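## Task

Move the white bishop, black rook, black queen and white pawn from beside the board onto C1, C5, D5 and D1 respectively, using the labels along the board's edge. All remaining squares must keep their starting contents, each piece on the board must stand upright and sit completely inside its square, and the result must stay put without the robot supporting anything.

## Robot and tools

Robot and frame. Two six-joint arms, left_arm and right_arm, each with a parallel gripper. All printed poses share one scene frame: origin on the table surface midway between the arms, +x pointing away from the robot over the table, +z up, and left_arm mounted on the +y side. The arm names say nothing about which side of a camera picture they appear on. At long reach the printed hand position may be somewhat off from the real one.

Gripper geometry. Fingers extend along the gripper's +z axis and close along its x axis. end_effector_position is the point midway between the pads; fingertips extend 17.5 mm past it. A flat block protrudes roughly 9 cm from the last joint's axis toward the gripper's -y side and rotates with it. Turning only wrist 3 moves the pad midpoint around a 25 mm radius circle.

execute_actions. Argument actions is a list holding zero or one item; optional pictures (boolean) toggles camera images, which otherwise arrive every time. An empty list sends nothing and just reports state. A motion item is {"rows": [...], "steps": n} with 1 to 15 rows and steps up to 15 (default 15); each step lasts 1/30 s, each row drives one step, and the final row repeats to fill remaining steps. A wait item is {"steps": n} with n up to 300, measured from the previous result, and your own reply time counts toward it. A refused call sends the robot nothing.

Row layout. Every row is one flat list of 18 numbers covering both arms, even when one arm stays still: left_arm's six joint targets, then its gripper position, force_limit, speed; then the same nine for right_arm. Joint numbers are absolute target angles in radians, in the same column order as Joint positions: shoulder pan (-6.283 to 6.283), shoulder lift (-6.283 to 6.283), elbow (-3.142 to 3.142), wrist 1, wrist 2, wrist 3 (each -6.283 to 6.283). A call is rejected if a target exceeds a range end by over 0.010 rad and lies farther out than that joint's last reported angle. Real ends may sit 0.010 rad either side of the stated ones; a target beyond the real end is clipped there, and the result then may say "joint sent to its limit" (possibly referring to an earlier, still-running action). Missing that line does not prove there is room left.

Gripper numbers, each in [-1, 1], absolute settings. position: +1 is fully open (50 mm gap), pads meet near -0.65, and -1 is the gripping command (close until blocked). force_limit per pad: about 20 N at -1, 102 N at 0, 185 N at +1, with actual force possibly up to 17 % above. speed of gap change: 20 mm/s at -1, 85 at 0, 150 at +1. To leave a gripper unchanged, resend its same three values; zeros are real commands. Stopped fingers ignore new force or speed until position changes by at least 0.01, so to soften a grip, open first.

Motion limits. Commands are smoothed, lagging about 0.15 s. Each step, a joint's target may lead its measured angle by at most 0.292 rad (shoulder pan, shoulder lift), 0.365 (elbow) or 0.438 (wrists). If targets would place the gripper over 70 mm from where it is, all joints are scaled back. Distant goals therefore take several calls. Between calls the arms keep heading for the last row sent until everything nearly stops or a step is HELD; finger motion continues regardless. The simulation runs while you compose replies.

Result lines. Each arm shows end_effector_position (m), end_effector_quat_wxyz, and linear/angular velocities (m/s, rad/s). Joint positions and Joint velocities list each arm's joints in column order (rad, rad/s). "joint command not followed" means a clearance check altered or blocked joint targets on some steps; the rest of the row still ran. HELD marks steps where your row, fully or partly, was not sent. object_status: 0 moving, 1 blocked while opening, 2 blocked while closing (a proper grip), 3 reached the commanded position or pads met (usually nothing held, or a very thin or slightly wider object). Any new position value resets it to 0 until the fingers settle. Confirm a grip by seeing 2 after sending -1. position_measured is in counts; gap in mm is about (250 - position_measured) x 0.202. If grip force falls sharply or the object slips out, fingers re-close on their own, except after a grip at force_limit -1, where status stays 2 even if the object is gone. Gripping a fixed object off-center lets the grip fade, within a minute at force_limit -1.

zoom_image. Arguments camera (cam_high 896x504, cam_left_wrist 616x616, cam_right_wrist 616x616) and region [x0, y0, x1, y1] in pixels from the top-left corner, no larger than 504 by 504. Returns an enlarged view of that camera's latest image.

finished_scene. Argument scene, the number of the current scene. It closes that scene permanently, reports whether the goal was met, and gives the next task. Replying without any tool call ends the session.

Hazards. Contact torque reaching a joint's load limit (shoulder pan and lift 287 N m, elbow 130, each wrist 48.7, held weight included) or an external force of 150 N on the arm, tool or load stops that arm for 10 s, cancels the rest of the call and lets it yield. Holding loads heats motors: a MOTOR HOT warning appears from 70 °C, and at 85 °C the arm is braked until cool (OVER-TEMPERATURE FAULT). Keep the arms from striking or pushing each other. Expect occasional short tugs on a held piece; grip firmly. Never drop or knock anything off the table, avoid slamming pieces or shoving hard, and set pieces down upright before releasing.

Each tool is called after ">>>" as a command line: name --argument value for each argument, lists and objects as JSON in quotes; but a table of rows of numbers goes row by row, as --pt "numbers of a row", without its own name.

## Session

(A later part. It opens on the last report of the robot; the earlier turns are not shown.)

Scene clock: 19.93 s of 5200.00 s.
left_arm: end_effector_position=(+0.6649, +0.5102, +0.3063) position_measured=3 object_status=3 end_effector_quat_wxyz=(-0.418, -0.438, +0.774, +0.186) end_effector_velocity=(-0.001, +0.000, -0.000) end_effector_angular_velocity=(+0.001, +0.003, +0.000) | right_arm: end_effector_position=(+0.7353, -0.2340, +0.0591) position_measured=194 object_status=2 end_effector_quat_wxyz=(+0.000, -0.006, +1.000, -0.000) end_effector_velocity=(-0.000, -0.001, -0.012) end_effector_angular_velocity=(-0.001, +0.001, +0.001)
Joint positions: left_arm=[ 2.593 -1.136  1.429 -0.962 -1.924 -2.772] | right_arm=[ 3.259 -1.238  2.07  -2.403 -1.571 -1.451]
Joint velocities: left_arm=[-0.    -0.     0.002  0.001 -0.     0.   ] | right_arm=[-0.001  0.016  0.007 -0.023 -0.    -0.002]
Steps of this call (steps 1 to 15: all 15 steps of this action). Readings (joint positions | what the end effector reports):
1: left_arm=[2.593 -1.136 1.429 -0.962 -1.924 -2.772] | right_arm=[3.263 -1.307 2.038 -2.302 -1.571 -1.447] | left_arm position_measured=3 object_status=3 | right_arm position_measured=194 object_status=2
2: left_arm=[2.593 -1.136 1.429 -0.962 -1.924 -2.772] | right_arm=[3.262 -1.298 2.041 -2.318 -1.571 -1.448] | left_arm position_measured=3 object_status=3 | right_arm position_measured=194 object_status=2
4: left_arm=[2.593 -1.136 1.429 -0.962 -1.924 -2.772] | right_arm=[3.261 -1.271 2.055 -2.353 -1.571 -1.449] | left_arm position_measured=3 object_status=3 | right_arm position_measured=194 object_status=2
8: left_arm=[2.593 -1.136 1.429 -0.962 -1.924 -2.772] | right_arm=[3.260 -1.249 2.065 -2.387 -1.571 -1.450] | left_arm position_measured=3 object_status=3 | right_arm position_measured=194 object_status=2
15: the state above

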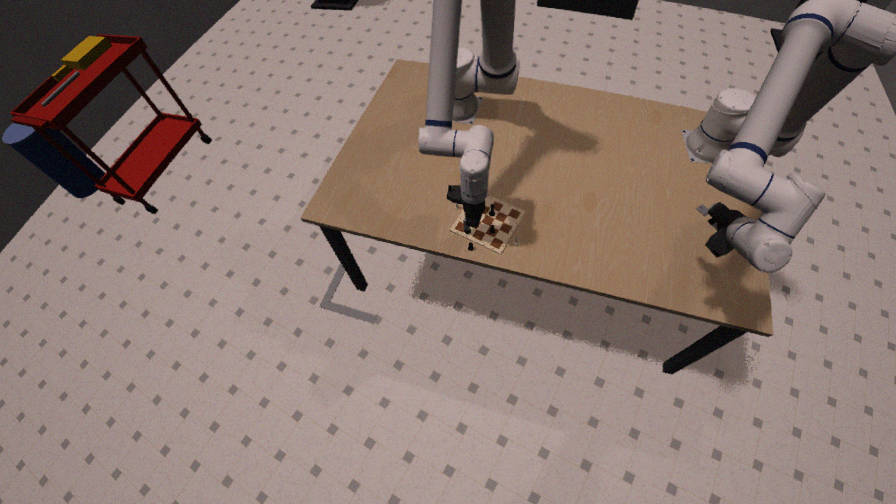

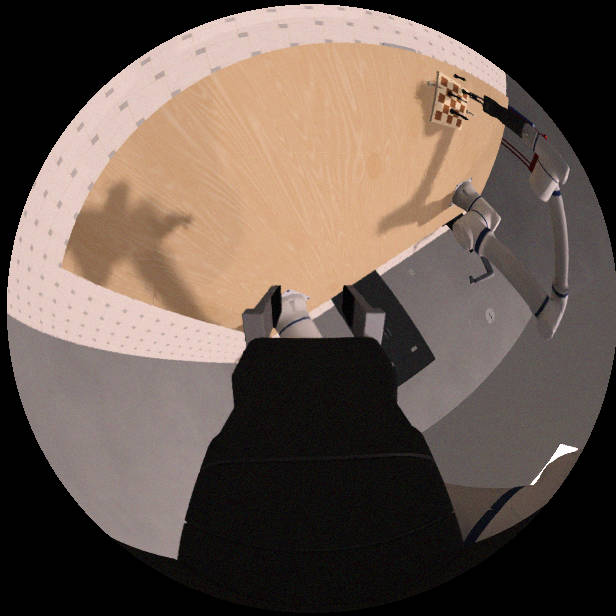

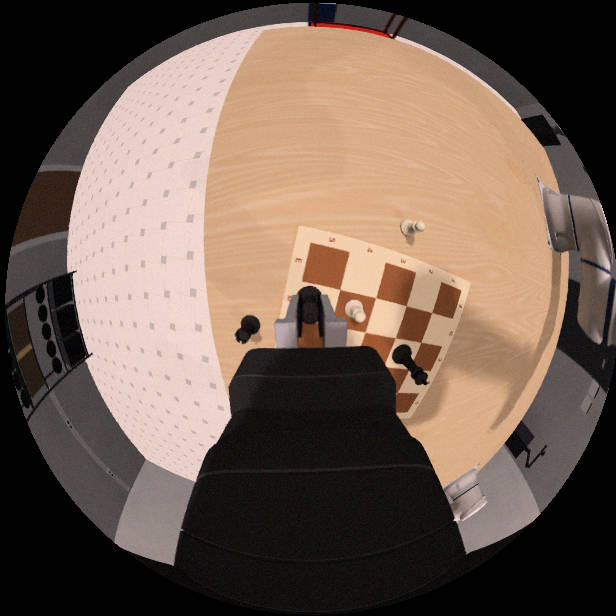

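>>> execute_actions --actions '[{"rows":[[2.593,-1.136,1.429,-0.962,-1.924,-2.772,1,0,0,3.264,-1.234,2.083,-2.42,-1.571,-1.446,-1,0.5,0]],"steps":12}]' --pictures false

>>> execute_actions --actions '[{"rows":[[2.593,-1.136,1.429,-0.962,-1.924,-2.772,1,0,0,3.264,-1.234,2.083,-2.42,-1.571,-1.446,0.2,0.5,-0.5]],"steps":12}]' --pictures false

>>> execute_actions --actions '[{"rows":[[2.593,-1.136,1.429,-0.962,-1.924,-2.772,1,0,0,3.264,-1.313,2.048,-2.306,-1.571,-1.446,0.2,0.5,-0.5]],"steps":12}]'

>>> execute_actions --actions '[{"rows":[[2.593,-1.136,1.429,-0.962,-1.924,-2.772,1,0,0,3.2836,-1.211,1.906,-2.266,-1.571,-1.426,0.5,0.5,0]],"steps":12}]' --pictures false

>>> execute_actions --actions '[{"rows":[[2.593,-1.136,1.429,-0.962,-1.924,-2.772,1,0,0,3.2836,-1.124,1.946,-2.393,-1.571,-1.426,0.5,0.5,0]]}]'

Scene clock: 27.07 s of 5200.00 s.
left_arm: end_effector_position=(+0.6649, +0.5102, +0.3063) position_measured=3 object_status=3 end_effector_quat_wxyz=(-0.418, -0.438, +0.774, +0.186) end_effector_velocity=(+0.000, +0.000, -0.000) end_effector_angular_velocity=(-0.001, +0.000, +0.000) | right_arm: end_effector_position=(+0.7293, -0.2316, +0.0519) position_measured=194 object_status=2 end_effector_quat_wxyz=(+0.000, -0.006, +1.000, -0.000) end_effector_velocity=(-0.004, +0.001, -0.003) end_effector_angular_velocity=(+0.000, +0.001, +0.000)
Joint positions: left_arm=[ 2.593 -1.136  1.429 -0.962 -1.924 -2.772] | right_arm=[ 3.264 -1.234  2.082 -2.419 -1.571 -1.446]
Joint velocities: left_arm=[ 0.001  0.001 -0.     0.    -0.     0.001] | right_arm=[ 0.002  0.001  0.007 -0.007  0.     0.002]
Steps of this call (steps 1 to 15: the robot went on to your last target; steps 16 to 90: nothing new was sent; then 3.73 s passed at rest; steps 91 to 102: all 12 steps of this action). Readings (joint positions | what the end effector reports):
91: left_arm=[2.593 -1.136 1.429 -0.962 -1.924 -2.772] | right_arm=[3.259 -1.236 2.071 -2.406 -1.571 -1.451] | left_arm position_measured=3 object_status=3 | right_arm position_measured=194 object_status=2
92: left_arm=[2.593 -1.136 1.429 -0.962 -1.924 -2.772] | right_arm=[3.260 -1.236 2.072 -2.408 -1.571 -1.451] | left_arm position_measured=3 object_status=3 | right_arm position_measured=194 object_status=2
94: left_arm=[2.593 -1.136 1.429 -0.962 -1.924 -2.772] | right_arm=[3.261 -1.235 2.077 -2.413 -1.571 -1.449] | left_arm position_measured=3 object_status=3 | right_arm position_measured=194 object_status=2
98: left_arm=[2.593 -1.136 1.429 -0.962 -1.924 -2.772] | right_arm=[3.263 -1.234 2.081 -2.417 -1.571 -1.447] | left_arm position_measured=3 object_status=3 | right_arm position_measured=194 object_status=2
102: the state above

Scene clock: 27.47 s of 5200.00 s.
left_arm: end_effector_position=(+0.6649, +0.5102, +0.3063) position_measured=3 object_status=3 end_effector_quat_wxyz=(-0.418, -0.438, +0.774, +0.186) end_effector_velocity=(-0.001, +0.001, -0.001) end_effector_angular_velocity=(+0.000, +0.003, +0.001) | right_arm: end_effector_position=(+0.7289, -0.2314, +0.0516) position_measured=123 object_status=0 end_effector_quat_wxyz=(+0.000, -0.006, +1.000, -0.000) end_effector_velocity=(+0.000, -0.000, +0.001) end_effector_angular_velocity=(-0.000, -0.001, +0.000)
Joint positions: left_arm=[ 2.593 -1.136  1.429 -0.962 -1.924 -2.772] | right_arm=[ 3.264 -1.234  2.083 -2.42  -1.571 -1.446]
Joint velocities: left_arm=[ 0.001  0.001  0.002  0.    -0.001  0.   ] | right_arm=[ 0.    -0.001 -0.    -0.    -0.001 -0.   ]
Steps of this call (steps 1 to 12: all 12 steps of this action). Readings (joint positions | what the end effector reports):
1: left_arm=[2.593 -1.136 1.429 -0.962 -1.924 -2.772] | right_arm=[3.264 -1.234 2.082 -2.419 -1.571 -1.446] | left_arm position_measured=3 object_status=3 | right_arm position_measured=192 object_status=0
2: left_arm=[2.593 -1.136 1.429 -0.962 -1.924 -2.772] | right_arm=[3.264 -1.234 2.083 -2.419 -1.571 -1.446] | left_arm position_measured=3 object_status=3 | right_arm position_measured=183 object_status=0
4: left_arm=[2.593 -1.136 1.429 -0.962 -1.924 -2.772] | right_arm=[3.264 -1.234 2.083 -2.420 -1.571 -1.446] | left_arm position_measured=3 object_status=3 | right_arm position_measured=166 object_status=0
8: left_arm=[2.593 -1.136 1.429 -0.962 -1.924 -2.772] | right_arm=[3.264 -1.234 2.083 -2.420 -1.571 -1.446] | left_arm position_measured=3 object_status=3 | right_arm position_measured=131 object_status=0
12: the state above

Scene clock: 27.87 s of 5200.00 s.
left_arm: end_effector_position=(+0.6649, +0.5102, +0.3063) position_measured=3 object_status=3 end_effector_quat_wxyz=(-0.418, -0.438, +0.774, +0.186) end_effector_velocity=(+0.001, -0.001, +0.001) end_effector_angular_velocity=(-0.001, -0.002, -0.001) | right_arm: end_effector_position=(+0.7289, -0.2313, +0.1076) position_measured=123 object_status=3 end_effector_quat_wxyz=(+0.000, -0.006, +1.000, -0.000) end_effector_velocity=(-0.001, -0.000, +0.030) end_effector_angular_velocity=(-0.000, -0.001, +0.000)
Joint positions: left_arm=[ 2.593 -1.136  1.429 -0.962 -1.924 -2.772] | right_arm=[ 3.264 -1.308  2.05  -2.313 -1.571 -1.446]
Joint velocities: left_arm=[-0.001  0.    -0.002 -0.     0.     0.   ] | right_arm=[ 0.    -0.038 -0.018  0.055 -0.    -0.   ]
Steps of this call (steps 1 to 12: all 12 steps of this action). Readings (joint positions | what the end effector reports):
1: left_arm=[2.593 -1.136 1.429 -0.962 -1.924 -2.772] | right_arm=[3.264 -1.234 2.083 -2.420 -1.571 -1.446] | left_arm position_measured=3 object_status=3 | right_arm position_measured=123 object_status=0
2: left_arm=[2.593 -1.136 1.429 -0.962 -1.924 -2.772] | right_arm=[3.264 -1.244 2.080 -2.404 -1.571 -1.446] | left_arm position_measured=3 object_status=3 | right_arm position_measured=123 object_status=0
4: left_arm=[2.593 -1.136 1.429 -0.962 -1.924 -2.772] | right_arm=[3.264 -1.273 2.065 -2.364 -1.571 -1.446] | left_arm position_measured=3 object_status=3 | right_arm position_measured=123 object_status=3
8: left_arm=[2.593 -1.136 1.429 -0.962 -1.924 -2.772] | right_arm=[3.264 -1.299 2.054 -2.326 -1.571 -1.446] | left_arm position_measured=3 object_status=3 | right_arm position_measured=123 object_status=3
12: the state above

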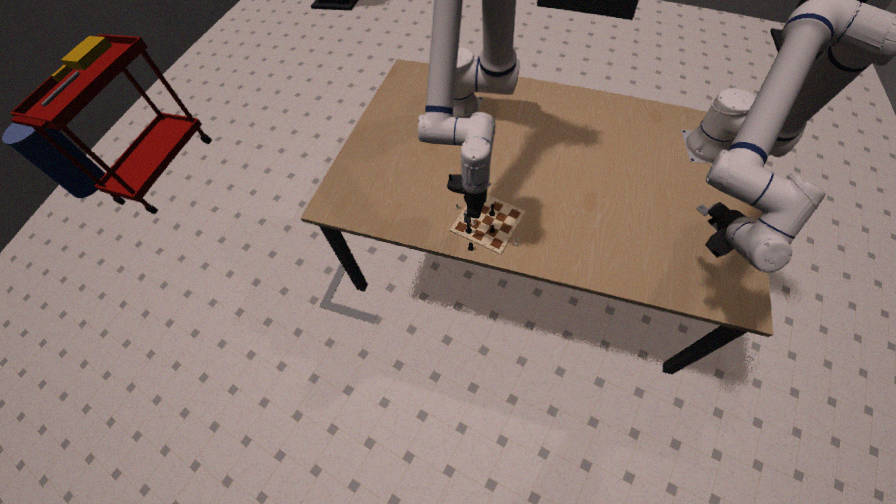

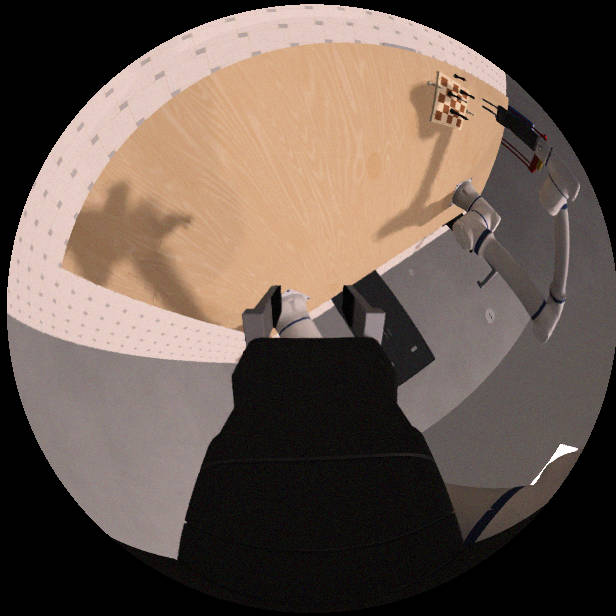

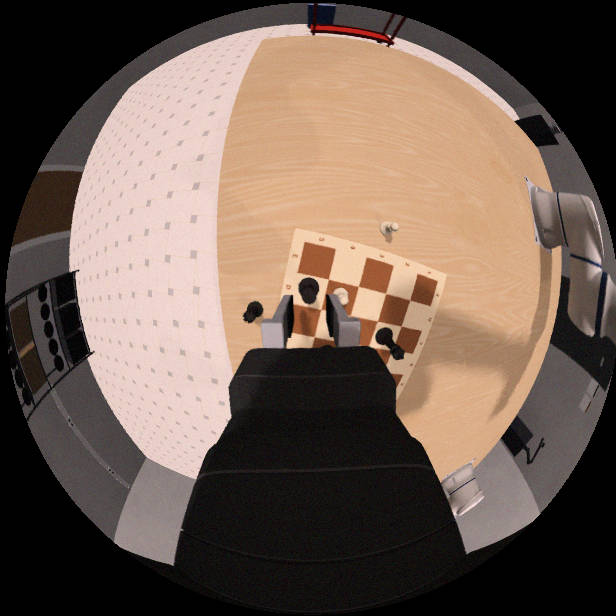

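Scene clock: 28.27 s of 5200.00 s.
left_arm: end_effector_position=(+0.6649, +0.5102, +0.3063) position_measured=3 object_status=3 end_effector_quat_wxyz=(-0.418, -0.438, +0.774, +0.186) end_effector_velocity=(-0.000, +0.001, +0.001) end_effector_angular_velocity=(-0.001, -0.000, -0.001) | right_arm: end_effector_position=(+0.7925, -0.2086, +0.1098) position_measured=78 object_status=3 end_effector_quat_wxyz=(+0.000, -0.005, +1.000, -0.000) end_effector_velocity=(+0.036, +0.014, +0.001) end_effector_angular_velocity=(-0.000, -0.002, +0.001)
Joint positions: left_arm=[ 2.593 -1.136  1.429 -0.962 -1.924 -2.772] | right_arm=[ 3.282 -1.218  1.916 -2.269 -1.571 -1.427]
Joint velocities: left_arm=[ 0.    -0.001  0.001  0.     0.     0.002] | right_arm=[ 0.011  0.051 -0.077  0.024 -0.001  0.01 ]
Steps of this call (steps 1 to 12: all 12 steps of this action). Readings (joint positions | what the end effector reports):
1: left_arm=[2.593 -1.136 1.429 -0.962 -1.924 -2.772] | right_arm=[3.264 -1.309 2.049 -2.311 -1.571 -1.446] | left_arm position_measured=3 object_status=3 | right_arm position_measured=119 object_status=0
2: left_arm=[2.593 -1.136 1.429 -0.962 -1.924 -2.772] | right_arm=[3.266 -1.301 2.036 -2.306 -1.571 -1.444] | left_arm position_measured=3 object_status=3 | right_arm position_measured=105 object_status=0
4: left_arm=[2.593 -1.136 1.429 -0.962 -1.924 -2.772] | right_arm=[3.273 -1.265 1.984 -2.291 -1.571 -1.437] | left_arm position_measured=3 object_status=3 | right_arm position_measured=80 object_status=0
8: left_arm=[2.593 -1.136 1.429 -0.962 -1.924 -2.772] | right_arm=[3.280 -1.230 1.934 -2.275 -1.571 -1.430] | left_arm position_measured=3 object_status=3 | right_arm position_measured=78 object_status=0
12: the state above

Scene clock: 28.77 s of 5200.00 s.
left_arm: end_effector_position=(+0.6649, +0.5102, +0.3063) position_measured=3 object_status=3 end_effector_quat_wxyz=(-0.418, -0.438, +0.774, +0.186) end_effector_velocity=(+0.000, +0.001, -0.000) end_effector_angular_velocity=(-0.000, +0.001, +0.001) | right_arm: end_effector_position=(+0.7966, -0.2069, +0.0384) position_measured=78 object_status=3 end_effector_quat_wxyz=(+0.000, -0.005, +1.000, -0.000) end_effector_velocity=(-0.000, +0.000, -0.017) end_effector_angular_velocity=(+0.000, -0.000, +0.001)
Joint positions: left_arm=[ 2.593 -1.136  1.429 -0.962 -1.924 -2.772] | right_arm=[ 3.284 -1.127  1.945 -2.389 -1.571 -1.426]
Joint velocities: left_arm=[ 0.002  0.001  0.     0.001 -0.     0.001] | right_arm=[ 0.     0.021  0.007 -0.029  0.    -0.   ]
Steps of this call (steps 1 to 15: all 15 steps of this action). Readings (joint positions | what the end effector reports):
1: left_arm=[2.593 -1.136 1.429 -0.962 -1.924 -2.772] | right_arm=[3.283 -1.216 1.914 -2.269 -1.571 -1.427] | left_arm position_measured=3 object_status=3 | right_arm position_measured=78 object_status=3
2: left_arm=[2.593 -1.136 1.429 -0.962 -1.924 -2.772] | right_arm=[3.283 -1.205 1.915 -2.284 -1.571 -1.427] | left_arm position_measured=3 object_status=3 | right_arm position_measured=78 object_status=3
4: left_arm=[2.593 -1.136 1.429 -0.962 -1.924 -2.772] | right_arm=[3.283 -1.171 1.930 -2.327 -1.571 -1.427] | left_arm position_measured=3 object_status=3 | right_arm position_measured=78 object_status=3
8: left_arm=[2.593 -1.136 1.429 -0.962 -1.924 -2.772] | right_arm=[3.283 -1.141 1.940 -2.370 -1.571 -1.426] | left_arm position_measured=3 object_status=3 | right_arm position_measured=78 object_status=3
15: the state above

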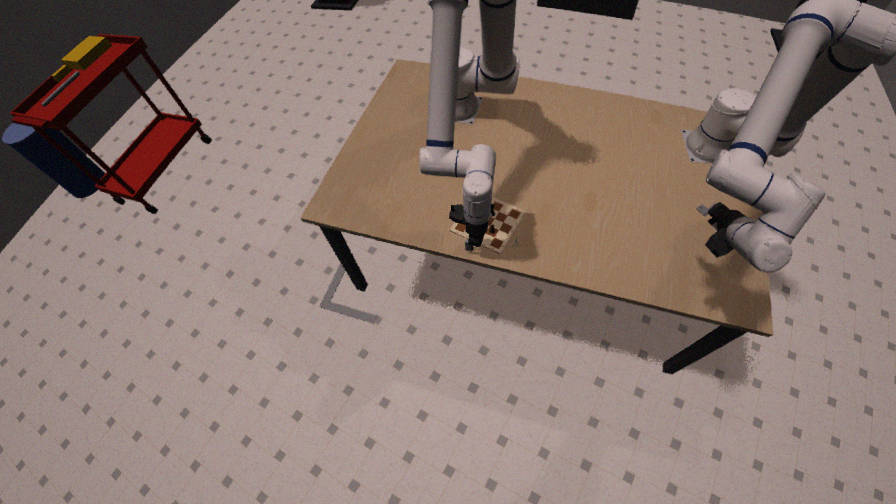

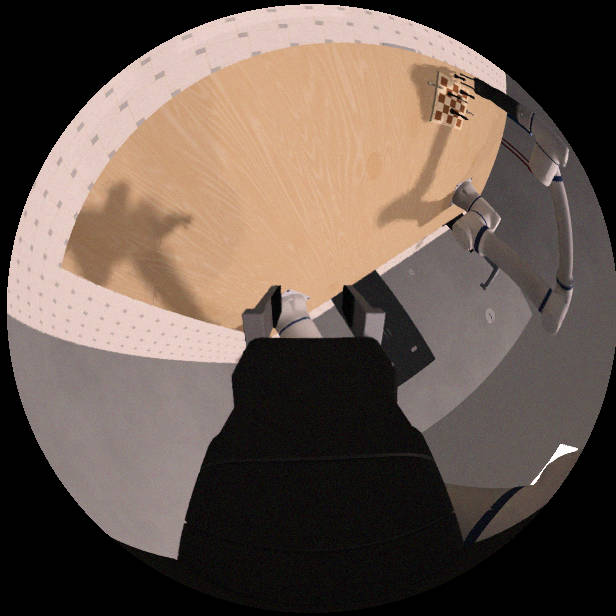

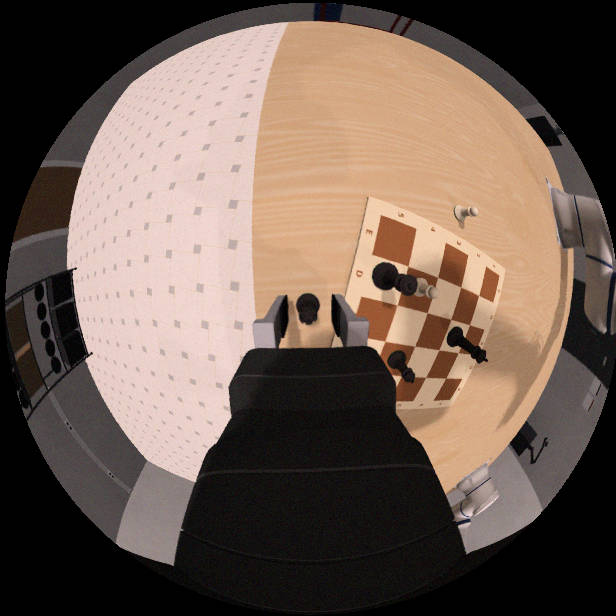

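Rook is at about +2mm x, +3mm y.

>>> execute_actions --actions '[{"rows":[[2.593,-1.136,1.429,-0.962,-1.924,-2.772,1,0,0,3.286,-1.121,1.941,-2.391,-1.571,-1.424,-1,0.5,0]]}]' --pictures false

>>> execute_actions --actions '[{"rows":[[2.593,-1.136,1.429,-0.962,-1.924,-2.772,1,0,0,3.29,-1.211,1.906,-2.266,-1.571,-1.42,-1,0.5,0]],"steps":10}]' --pictures false

>>> execute_actions --actions '[{"rows":[[2.593,-1.136,1.429,-0.962,-1.924,-2.772,1,0,0,3.3165,-1.268,2.007,-2.31,-1.571,-1.3935,-1,0.5,0]],"steps":12}]' --pictures false

>>> execute_actions --actions '[{"rows":[[2.593,-1.136,1.429,-0.962,-1.924,-2.772,1,0,0,3.3165,-1.1905,2.039,-2.4195,-1.571,-1.3935,-1,0.5,0]]}]'

Scene clock: 35.57 s of 5200.00 s.
left_arm: end_effector_position=(+0.6649, +0.5102, +0.3063) position_measured=3 object_status=3 end_effector_quat_wxyz=(-0.418, -0.438, +0.774, +0.186) end_effector_velocity=(+0.001, +0.000, -0.001) end_effector_angular_velocity=(-0.001, +0.001, +0.000) | right_arm: end_effector_position=(+0.7982, -0.2048, +0.0361) position_measured=194 object_status=0 end_effector_quat_wxyz=(+0.000, -0.006, +1.000, -0.000) end_effector_velocity=(+0.000, +0.000, +0.001) end_effector_angular_velocity=(-0.000, -0.001, +0.000)
Joint positions: left_arm=[ 2.593 -1.136  1.429 -0.962 -1.924 -2.772] | right_arm=[ 3.286 -1.121  1.941 -2.391 -1.571 -1.424]
Joint velocities: left_arm=[ 0.001  0.002 -0.001 -0.    -0.     0.001] | right_arm=[ 0.001 -0.    -0.001  0.001 -0.     0.   ]
Steps of this call (steps 1 to 15: the robot went on to your last target; steps 16 to 90: nothing new was sent; then 3.30 s passed at rest; steps 91 to 105: all 15 steps of this action). Readings (joint positions | what the end effector reports):
91: left_arm=[2.593 -1.136 1.429 -0.962 -1.924 -2.772] | right_arm=[3.284 -1.124 1.946 -2.393 -1.571 -1.426] | left_arm position_measured=3 object_status=3 | right_arm position_measured=81 object_status=0
92: left_arm=[2.593 -1.136 1.429 -0.962 -1.924 -2.772] | right_arm=[3.284 -1.124 1.946 -2.393 -1.571 -1.426] | left_arm position_measured=3 object_status=3 | right_arm position_measured=95 object_status=0
94: left_arm=[2.593 -1.136 1.429 -0.962 -1.924 -2.772] | right_arm=[3.285 -1.122 1.944 -2.392 -1.571 -1.425] | left_arm position_measured=3 object_status=3 | right_arm position_measured=123 object_status=0
98: left_arm=[2.593 -1.136 1.429 -0.962 -1.924 -2.772] | right_arm=[3.286 -1.122 1.942 -2.391 -1.571 -1.424] | left_arm position_measured=3 object_status=3 | right_arm position_measured=180 object_status=0
105: the state above

Scene clock: 35.90 s of 5200.00 s.
left_arm: end_effector_position=(+0.6649, +0.5102, +0.3063) position_measured=3 object_status=3 end_effector_quat_wxyz=(-0.418, -0.438, +0.774, +0.186) end_effector_velocity=(+0.000, -0.001, -0.001) end_effector_angular_velocity=(+0.001, +0.000, -0.000) | right_arm: end_effector_position=(+0.7959, -0.2023, +0.1013) position_measured=194 object_status=2 end_effector_quat_wxyz=(+0.000, -0.006, +1.000, -0.000) end_effector_velocity=(-0.006, +0.001, +0.062) end_effector_angular_velocity=(-0.001, +0.002, +0.000)
Joint positions: left_arm=[ 2.593 -1.136  1.429 -0.962 -1.924 -2.772] | right_arm=[ 3.29  -1.201  1.91  -2.28  -1.571 -1.42 ]
Joint velocities: left_arm=[-0.001  0.001 -0.    -0.     0.    -0.001] | right_arm=[ 0.003 -0.076 -0.029  0.107 -0.001  0.003]
Steps of this call (steps 1 to 10: all 10 steps of this action). Readings (joint positions | what the end effector reports):
1: left_arm=[2.593 -1.136 1.429 -0.962 -1.924 -2.772] | right_arm=[3.286 -1.121 1.941 -2.391 -1.571 -1.424] | left_arm position_measured=3 object_status=3 | right_arm position_measured=194 object_status=2
2: left_arm=[2.593 -1.136 1.429 -0.962 -1.924 -2.772] | right_arm=[3.286 -1.131 1.938 -2.375 -1.571 -1.424] | left_arm position_measured=3 object_status=3 | right_arm position_measured=194 object_status=2
4: left_arm=[2.593 -1.136 1.429 -0.962 -1.924 -2.772] | right_arm=[3.288 -1.164 1.923 -2.333 -1.571 -1.422] | left_arm position_measured=3 object_status=3 | right_arm position_measured=194 object_status=2
8: left_arm=[2.593 -1.136 1.429 -0.962 -1.924 -2.772] | right_arm=[3.289 -1.194 1.913 -2.289 -1.571 -1.421] | left_arm position_measured=3 object_status=3 | right_arm position_measured=194 object_status=2
10: the state above

Scene clock: 36.30 s of 5200.00 s.
left_arm: end_effector_position=(+0.6649, +0.5102, +0.3063) position_measured=3 object_status=3 end_effector_quat_wxyz=(-0.418, -0.438, +0.774, +0.186) end_effector_velocity=(-0.000, +0.001, +0.000) end_effector_angular_velocity=(-0.001, -0.000, +0.001) | right_arm: end_effector_position=(+0.7420, -0.1926, +0.1023) position_measured=194 object_status=2 end_effector_quat_wxyz=(+0.000, -0.006, +1.000, -0.000) end_effector_velocity=(-0.028, +0.004, -0.002) end_effector_angular_velocity=(-0.000, +0.000, +0.000)
Joint positions: left_arm=[ 2.593 -1.136  1.429 -0.962 -1.924 -2.772] | right_arm=[ 3.315 -1.264  2.001 -2.308 -1.571 -1.395]
Joint velocities: left_arm=[ 0.001 -0.001  0.     0.    -0.     0.001] | right_arm=[ 0.013 -0.031  0.048 -0.017 -0.     0.013]
Steps of this call (steps 1 to 12: all 12 steps of this action). Readings (joint positions | what the end effector reports):
1: left_arm=[2.593 -1.136 1.429 -0.962 -1.924 -2.772] | right_arm=[3.290 -1.203 1.909 -2.277 -1.571 -1.420] | left_arm position_measured=3 object_status=3 | right_arm position_measured=194 object_status=2
2: left_arm=[2.593 -1.136 1.429 -0.962 -1.924 -2.772] | right_arm=[3.293 -1.212 1.921 -2.280 -1.571 -1.417] | left_arm position_measured=3 object_status=3 | right_arm position_measured=194 object_status=2
4: left_arm=[2.593 -1.136 1.429 -0.962 -1.924 -2.772] | right_arm=[3.303 -1.236 1.958 -2.292 -1.571 -1.407] | left_arm position_measured=3 object_status=3 | right_arm position_measured=194 object_status=2
8: left_arm=[2.593 -1.136 1.429 -0.962 -1.924 -2.772] | right_arm=[3.312 -1.256 1.989 -2.304 -1.571 -1.398] | left_arm position_measured=3 object_status=3 | right_arm position_measured=194 object_status=2
12: the state above

Scene clock: 36.80 s of 5200.00 s.
left_arm: end_effector_position=(+0.6649, +0.5102, +0.3063) position_measured=3 object_status=3 end_effector_quat_wxyz=(-0.418, -0.438, +0.774, +0.186) end_effector_velocity=(+0.000, +0.000, +0.001) end_effector_angular_velocity=(-0.001, -0.002, +0.001) | right_arm: end_effector_position=(+0.7388, -0.1920, +0.0441) position_measured=194 object_status=2 end_effector_quat_wxyz=(+0.000, -0.006, +1.000, -0.000) end_effector_velocity=(-0.001, -0.000, -0.013) end_effector_angular_velocity=(-0.000, -0.001, +0.000)
Joint positions: left_arm=[ 2.593 -1.136  1.429 -0.962 -1.924 -2.772] | right_arm=[ 3.316 -1.193  2.038 -2.416 -1.571 -1.394]
Joint velocities: left_arm=[ 0.001 -0.001 -0.    -0.    -0.     0.   ] | right_arm=[ 0.     0.017  0.008 -0.025 -0.001  0.   ]
Steps of this call (steps 1 to 15: all 15 steps of this action). Readings (joint positions | what the end effector reports):
1: left_arm=[2.593 -1.136 1.429 -0.962 -1.924 -2.772] | right_arm=[3.315 -1.265 2.002 -2.309 -1.571 -1.395] | left_arm position_measured=3 object_status=3 | right_arm position_measured=194 object_status=2
2: left_arm=[2.593 -1.136 1.429 -0.962 -1.924 -2.772] | right_arm=[3.316 -1.256 2.007 -2.325 -1.571 -1.395] | left_arm position_measured=3 object_status=3 | right_arm position_measured=194 object_status=2
4: left_arm=[2.593 -1.136 1.429 -0.962 -1.924 -2.772] | right_arm=[3.316 -1.228 2.022 -2.363 -1.571 -1.394] | left_arm position_measured=3 object_status=3 | right_arm position_measured=194 object_status=2
8: left_arm=[2.593 -1.136 1.429 -0.962 -1.924 -2.772] | right_arm=[3.316 -1.204 2.032 -2.400 -1.571 -1.394] | left_arm position_measured=3 object_status=3 | right_arm position_measured=194 object_status=2
15: the state above

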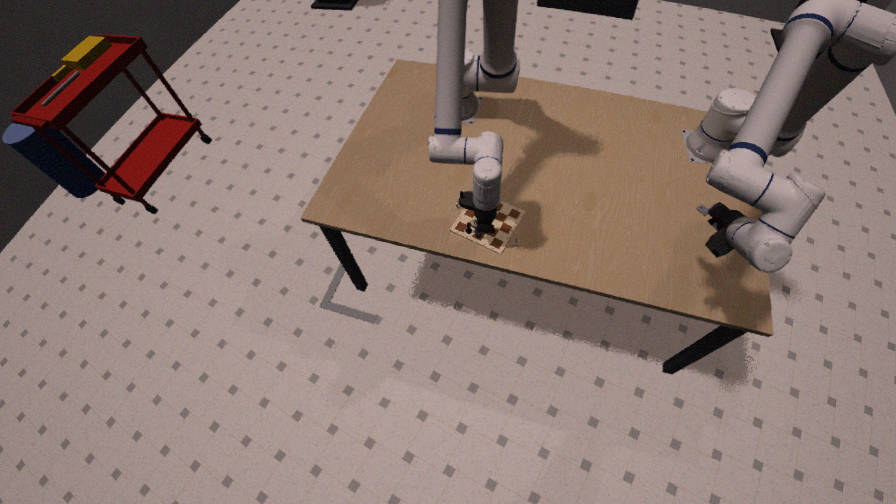

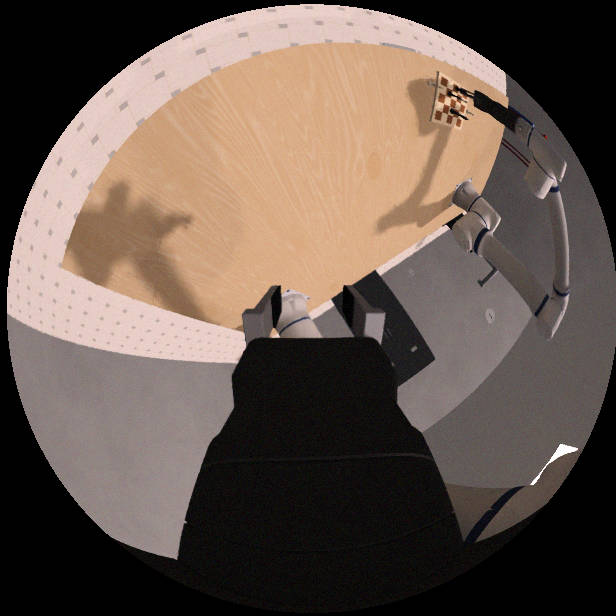

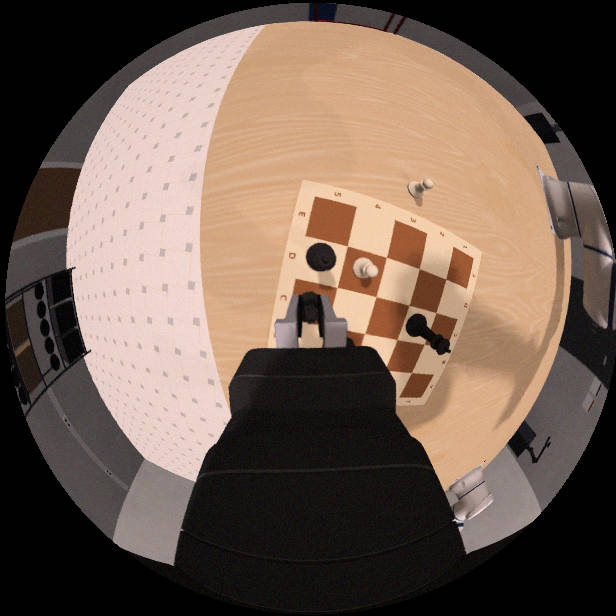

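>>> execute_actions --actions '[{"rows":[[2.593,-1.136,1.429,-0.962,-1.924,-2.772,1,0,0,3.3165,-1.1905,2.039,-2.4195,-1.571,-1.3935,0.2,0.5,-0.5]],"steps":12}]' --pictures false

>>> execute_actions --actions '[{"rows":[[2.593,-1.136,1.429,-0.962,-1.924,-2.772,1,0,0,3.3165,-1.268,2.007,-2.31,-1.571,-1.3935,0.2,0.5,-0.5]],"steps":10}]' --pictures false

>>> execute_actions --actions '[{"rows":[[2.593,-1.136,1.429,-0.962,-1.924,-2.772,1,0,0,3.506,-1.185,1.866,-2.252,-1.571,-1.204,0.5,0.5,0]]}]' --pictures false

>>> execute_actions --actions '[{"rows":[[2.593,-1.136,1.429,-0.962,-1.924,-2.772,1,0,0,3.506,-1.104,1.9015,-2.3685,-1.571,-1.204,0.5,0.5,0]]}]'

Scene clock: 42.37 s of 5200.00 s.
left_arm: end_effector_position=(+0.6649, +0.5102, +0.3063) position_measured=3 object_status=3 end_effector_quat_wxyz=(-0.418, -0.438, +0.774, +0.186) end_effector_velocity=(-0.001, -0.000, -0.001) end_effector_angular_velocity=(+0.002, +0.002, +0.000) | right_arm: end_effector_position=(+0.7386, -0.1920, +0.0424) position_measured=123 object_status=0 end_effector_quat_wxyz=(+0.000, -0.006, +1.000, -0.000) end_effector_velocity=(-0.001, -0.000, -0.002) end_effector_angular_velocity=(+0.000, +0.003, -0.001)
Joint positions: left_arm=[ 2.593 -1.136  1.429 -0.962 -1.924 -2.772] | right_arm=[ 3.317 -1.19   2.039 -2.42  -1.571 -1.393]
Joint velocities: left_arm=[-0.001  0.001  0.001  0.001 -0.    -0.001] | right_arm=[-0.     0.001  0.001  0.     0.001  0.001]
Steps of this call (steps 1 to 15: the robot went on to your last target; steps 16 to 90: nothing new was sent; then 2.17 s passed at rest; steps 91 to 102: all 12 steps of this action). Readings (joint positions | what the end effector reports):
91: left_arm=[2.593 -1.136 1.429 -0.962 -1.924 -2.772] | right_arm=[3.317 -1.190 2.039 -2.420 -1.571 -1.393] | left_arm position_measured=3 object_status=3 | right_arm position_measured=192 object_status=0
92: left_arm=[2.593 -1.136 1.429 -0.962 -1.924 -2.772] | right_arm=[3.317 -1.190 2.039 -2.420 -1.571 -1.393] | left_arm position_measured=3 object_status=3 | right_arm position_measured=184 object_status=0
94: left_arm=[2.593 -1.136 1.429 -0.962 -1.924 -2.772] | right_arm=[3.317 -1.190 2.039 -2.420 -1.571 -1.393] | left_arm position_measured=3 object_status=3 | right_arm position_measured=166 object_status=0
98: left_arm=[2.593 -1.136 1.429 -0.962 -1.924 -2.772] | right_arm=[3.317 -1.190 2.039 -2.420 -1.571 -1.393] | left_arm position_measured=3 object_status=3 | right_arm position_measured=132 object_status=0
102: the state above

Scene clock: 42.70 s of 5200.00 s.
left_arm: end_effector_position=(+0.6649, +0.5102, +0.3063) position_measured=3 object_status=3 end_effector_quat_wxyz=(-0.418, -0.438, +0.774, +0.186) end_effector_velocity=(+0.001, +0.001, +0.000) end_effector_angular_velocity=(-0.001, -0.002, +0.001) | right_arm: end_effector_position=(+0.7385, -0.1919, +0.0956) position_measured=123 object_status=3 end_effector_quat_wxyz=(+0.000, -0.006, +1.000, -0.000) end_effector_velocity=(-0.003, -0.001, +0.049) end_effector_angular_velocity=(-0.001, +0.001, +0.000)
Joint positions: left_arm=[ 2.593 -1.136  1.429 -0.962 -1.924 -2.772] | right_arm=[ 3.317 -1.26   2.01  -2.322 -1.571 -1.393]
Joint velocities: left_arm=[ 0.001  0.    -0.001 -0.001  0.     0.   ] | right_arm=[ 0.    -0.064 -0.024  0.09  -0.001 -0.   ]
Steps of this call (steps 1 to 10: all 10 steps of this action). Readings (joint positions | what the end effector reports):
1: left_arm=[2.593 -1.136 1.429 -0.962 -1.924 -2.772] | right_arm=[3.317 -1.191 2.039 -2.419 -1.571 -1.393] | left_arm position_measured=3 object_status=3 | right_arm position_measured=123 object_status=0
2: left_arm=[2.593 -1.136 1.429 -0.962 -1.924 -2.772] | right_arm=[3.316 -1.200 2.036 -2.404 -1.571 -1.393] | left_arm position_measured=3 object_status=3 | right_arm position_measured=123 object_status=0
4: left_arm=[2.593 -1.136 1.429 -0.962 -1.924 -2.772] | right_arm=[3.317 -1.229 2.022 -2.366 -1.571 -1.393] | left_arm position_measured=3 object_status=3 | right_arm position_measured=123 object_status=3
8: left_arm=[2.593 -1.136 1.429 -0.962 -1.924 -2.772] | right_arm=[3.317 -1.254 2.013 -2.330 -1.571 -1.393] | left_arm position_measured=3 object_status=3 | right_arm position_measured=123 object_status=3
10: the state above

Scene clock: 43.20 s of 5200.00 s.
left_arm: end_effector_position=(+0.6649, +0.5102, +0.3063) position_measured=3 object_status=3 end_effector_quat_wxyz=(-0.418, -0.438, +0.774, +0.186) end_effector_velocity=(-0.001, +0.000, -0.000) end_effector_angular_velocity=(+0.001, +0.001, +0.000) | right_arm: end_effector_position=(+0.7340, -0.0554, +0.1092) position_measured=78 object_status=3 end_effector_quat_wxyz=(+0.000, -0.006, +1.000, -0.000) end_effector_velocity=(-0.012, +0.085, +0.007) end_effector_angular_velocity=(+0.000, +0.001, -0.001)
Joint positions: left_arm=[ 2.593 -1.136  1.429 -0.962 -1.924 -2.772] | right_arm=[ 3.492 -1.191  1.877 -2.257 -1.571 -1.218]
Joint velocities: left_arm=[ 0.    -0.001  0.001  0.     0.    -0.001] | right_arm=[ 0.106  0.042 -0.079  0.037  0.001  0.107]
Steps of this call (steps 1 to 15: all 15 steps of this action). Readings (joint positions | what the end effector reports):
1: left_arm=[2.593 -1.136 1.429 -0.962 -1.924 -2.772] | right_arm=[3.317 -1.261 2.009 -2.319 -1.571 -1.393] | left_arm position_measured=3 object_status=3 | right_arm position_measured=119 object_status=0
2: left_arm=[2.593 -1.136 1.429 -0.962 -1.924 -2.772] | right_arm=[3.327 -1.258 2.001 -2.314 -1.571 -1.382] | left_arm position_measured=3 object_status=3 | right_arm position_measured=105 object_status=0
4: left_arm=[2.593 -1.136 1.429 -0.962 -1.924 -2.772] | right_arm=[3.362 -1.244 1.975 -2.302 -1.571 -1.348] | left_arm position_measured=3 object_status=3 | right_arm position_measured=80 object_status=0
8: left_arm=[2.593 -1.136 1.429 -0.962 -1.924 -2.772] | right_arm=[3.425 -1.218 1.927 -2.280 -1.571 -1.285] | left_arm position_measured=3 object_status=3 | right_arm position_measured=78 object_status=0
15: the state above

Scene clock: 43.70 s of 5200.00 s.
left_arm: end_effector_position=(+0.6649, +0.5102, +0.3063) position_measured=3 object_status=3 end_effector_quat_wxyz=(-0.418, -0.438, +0.774, +0.186) end_effector_velocity=(+0.000, -0.001, -0.000) end_effector_angular_velocity=(+0.001, -0.000, -0.000) | right_arm: end_effector_position=(+0.7331, -0.0443, +0.0424) position_measured=78 object_status=3 end_effector_quat_wxyz=(+0.000, -0.006, +1.000, -0.000) end_effector_velocity=(-0.001, +0.002, -0.015) end_effector_angular_velocity=(+0.001, -0.000, +0.001)
Joint positions: left_arm=[ 2.593 -1.136  1.429 -0.962 -1.924 -2.772] | right_arm=[ 3.506 -1.107  1.901 -2.365 -1.571 -1.204]
Joint velocities: left_arm=[-0.001  0.    -0.    -0.     0.    -0.001] | right_arm=[ 0.002  0.018  0.007 -0.025  0.001  0.001]
Steps of this call (steps 1 to 15: all 15 steps of this action). Readings (joint positions | what the end effector reports):
1: left_arm=[2.593 -1.136 1.429 -0.962 -1.924 -2.772] | right_arm=[3.495 -1.189 1.874 -2.256 -1.571 -1.215] | left_arm position_measured=3 object_status=3 | right_arm position_measured=78 object_status=3
2: left_arm=[2.593 -1.136 1.429 -0.962 -1.924 -2.772] | right_arm=[3.498 -1.179 1.875 -2.271 -1.571 -1.212] | left_arm position_measured=3 object_status=3 | right_arm position_measured=78 object_status=3
4: left_arm=[2.593 -1.136 1.429 -0.962 -1.924 -2.772] | right_arm=[3.501 -1.146 1.888 -2.310 -1.571 -1.209] | left_arm position_measured=3 object_status=3 | right_arm position_measured=78 object_status=3
8: left_arm=[2.593 -1.136 1.429 -0.962 -1.924 -2.772] | right_arm=[3.504 -1.119 1.896 -2.348 -1.571 -1.206] | left_arm position_measured=3 object_status=3 | right_arm position_measured=78 object_status=3
15: the state above

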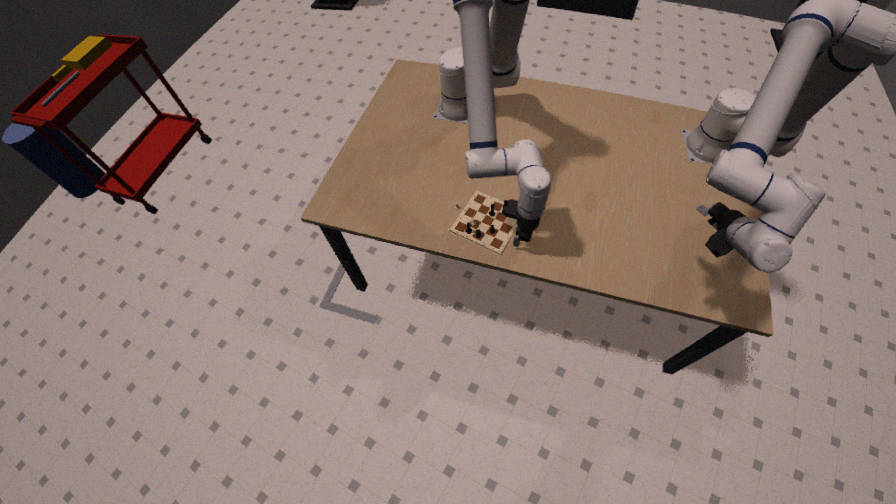

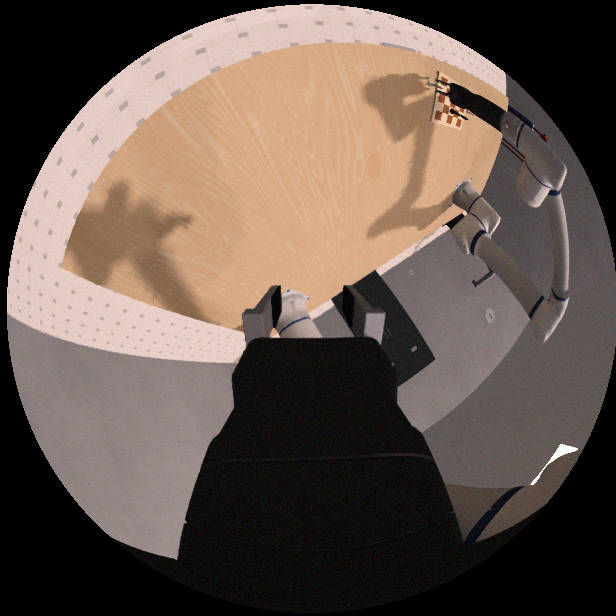

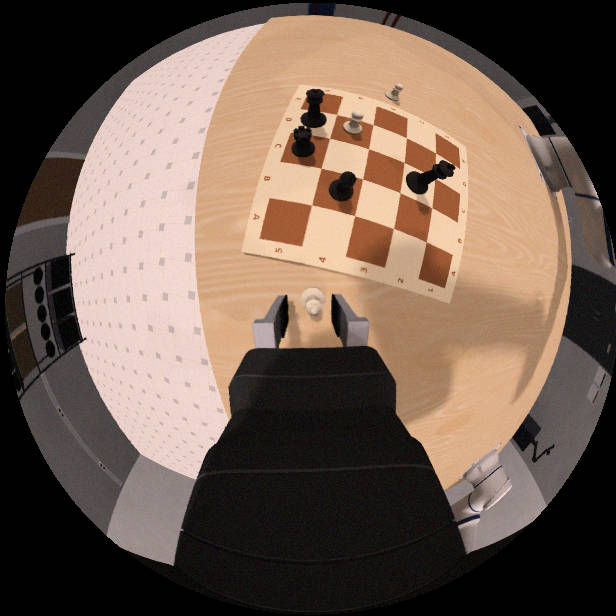

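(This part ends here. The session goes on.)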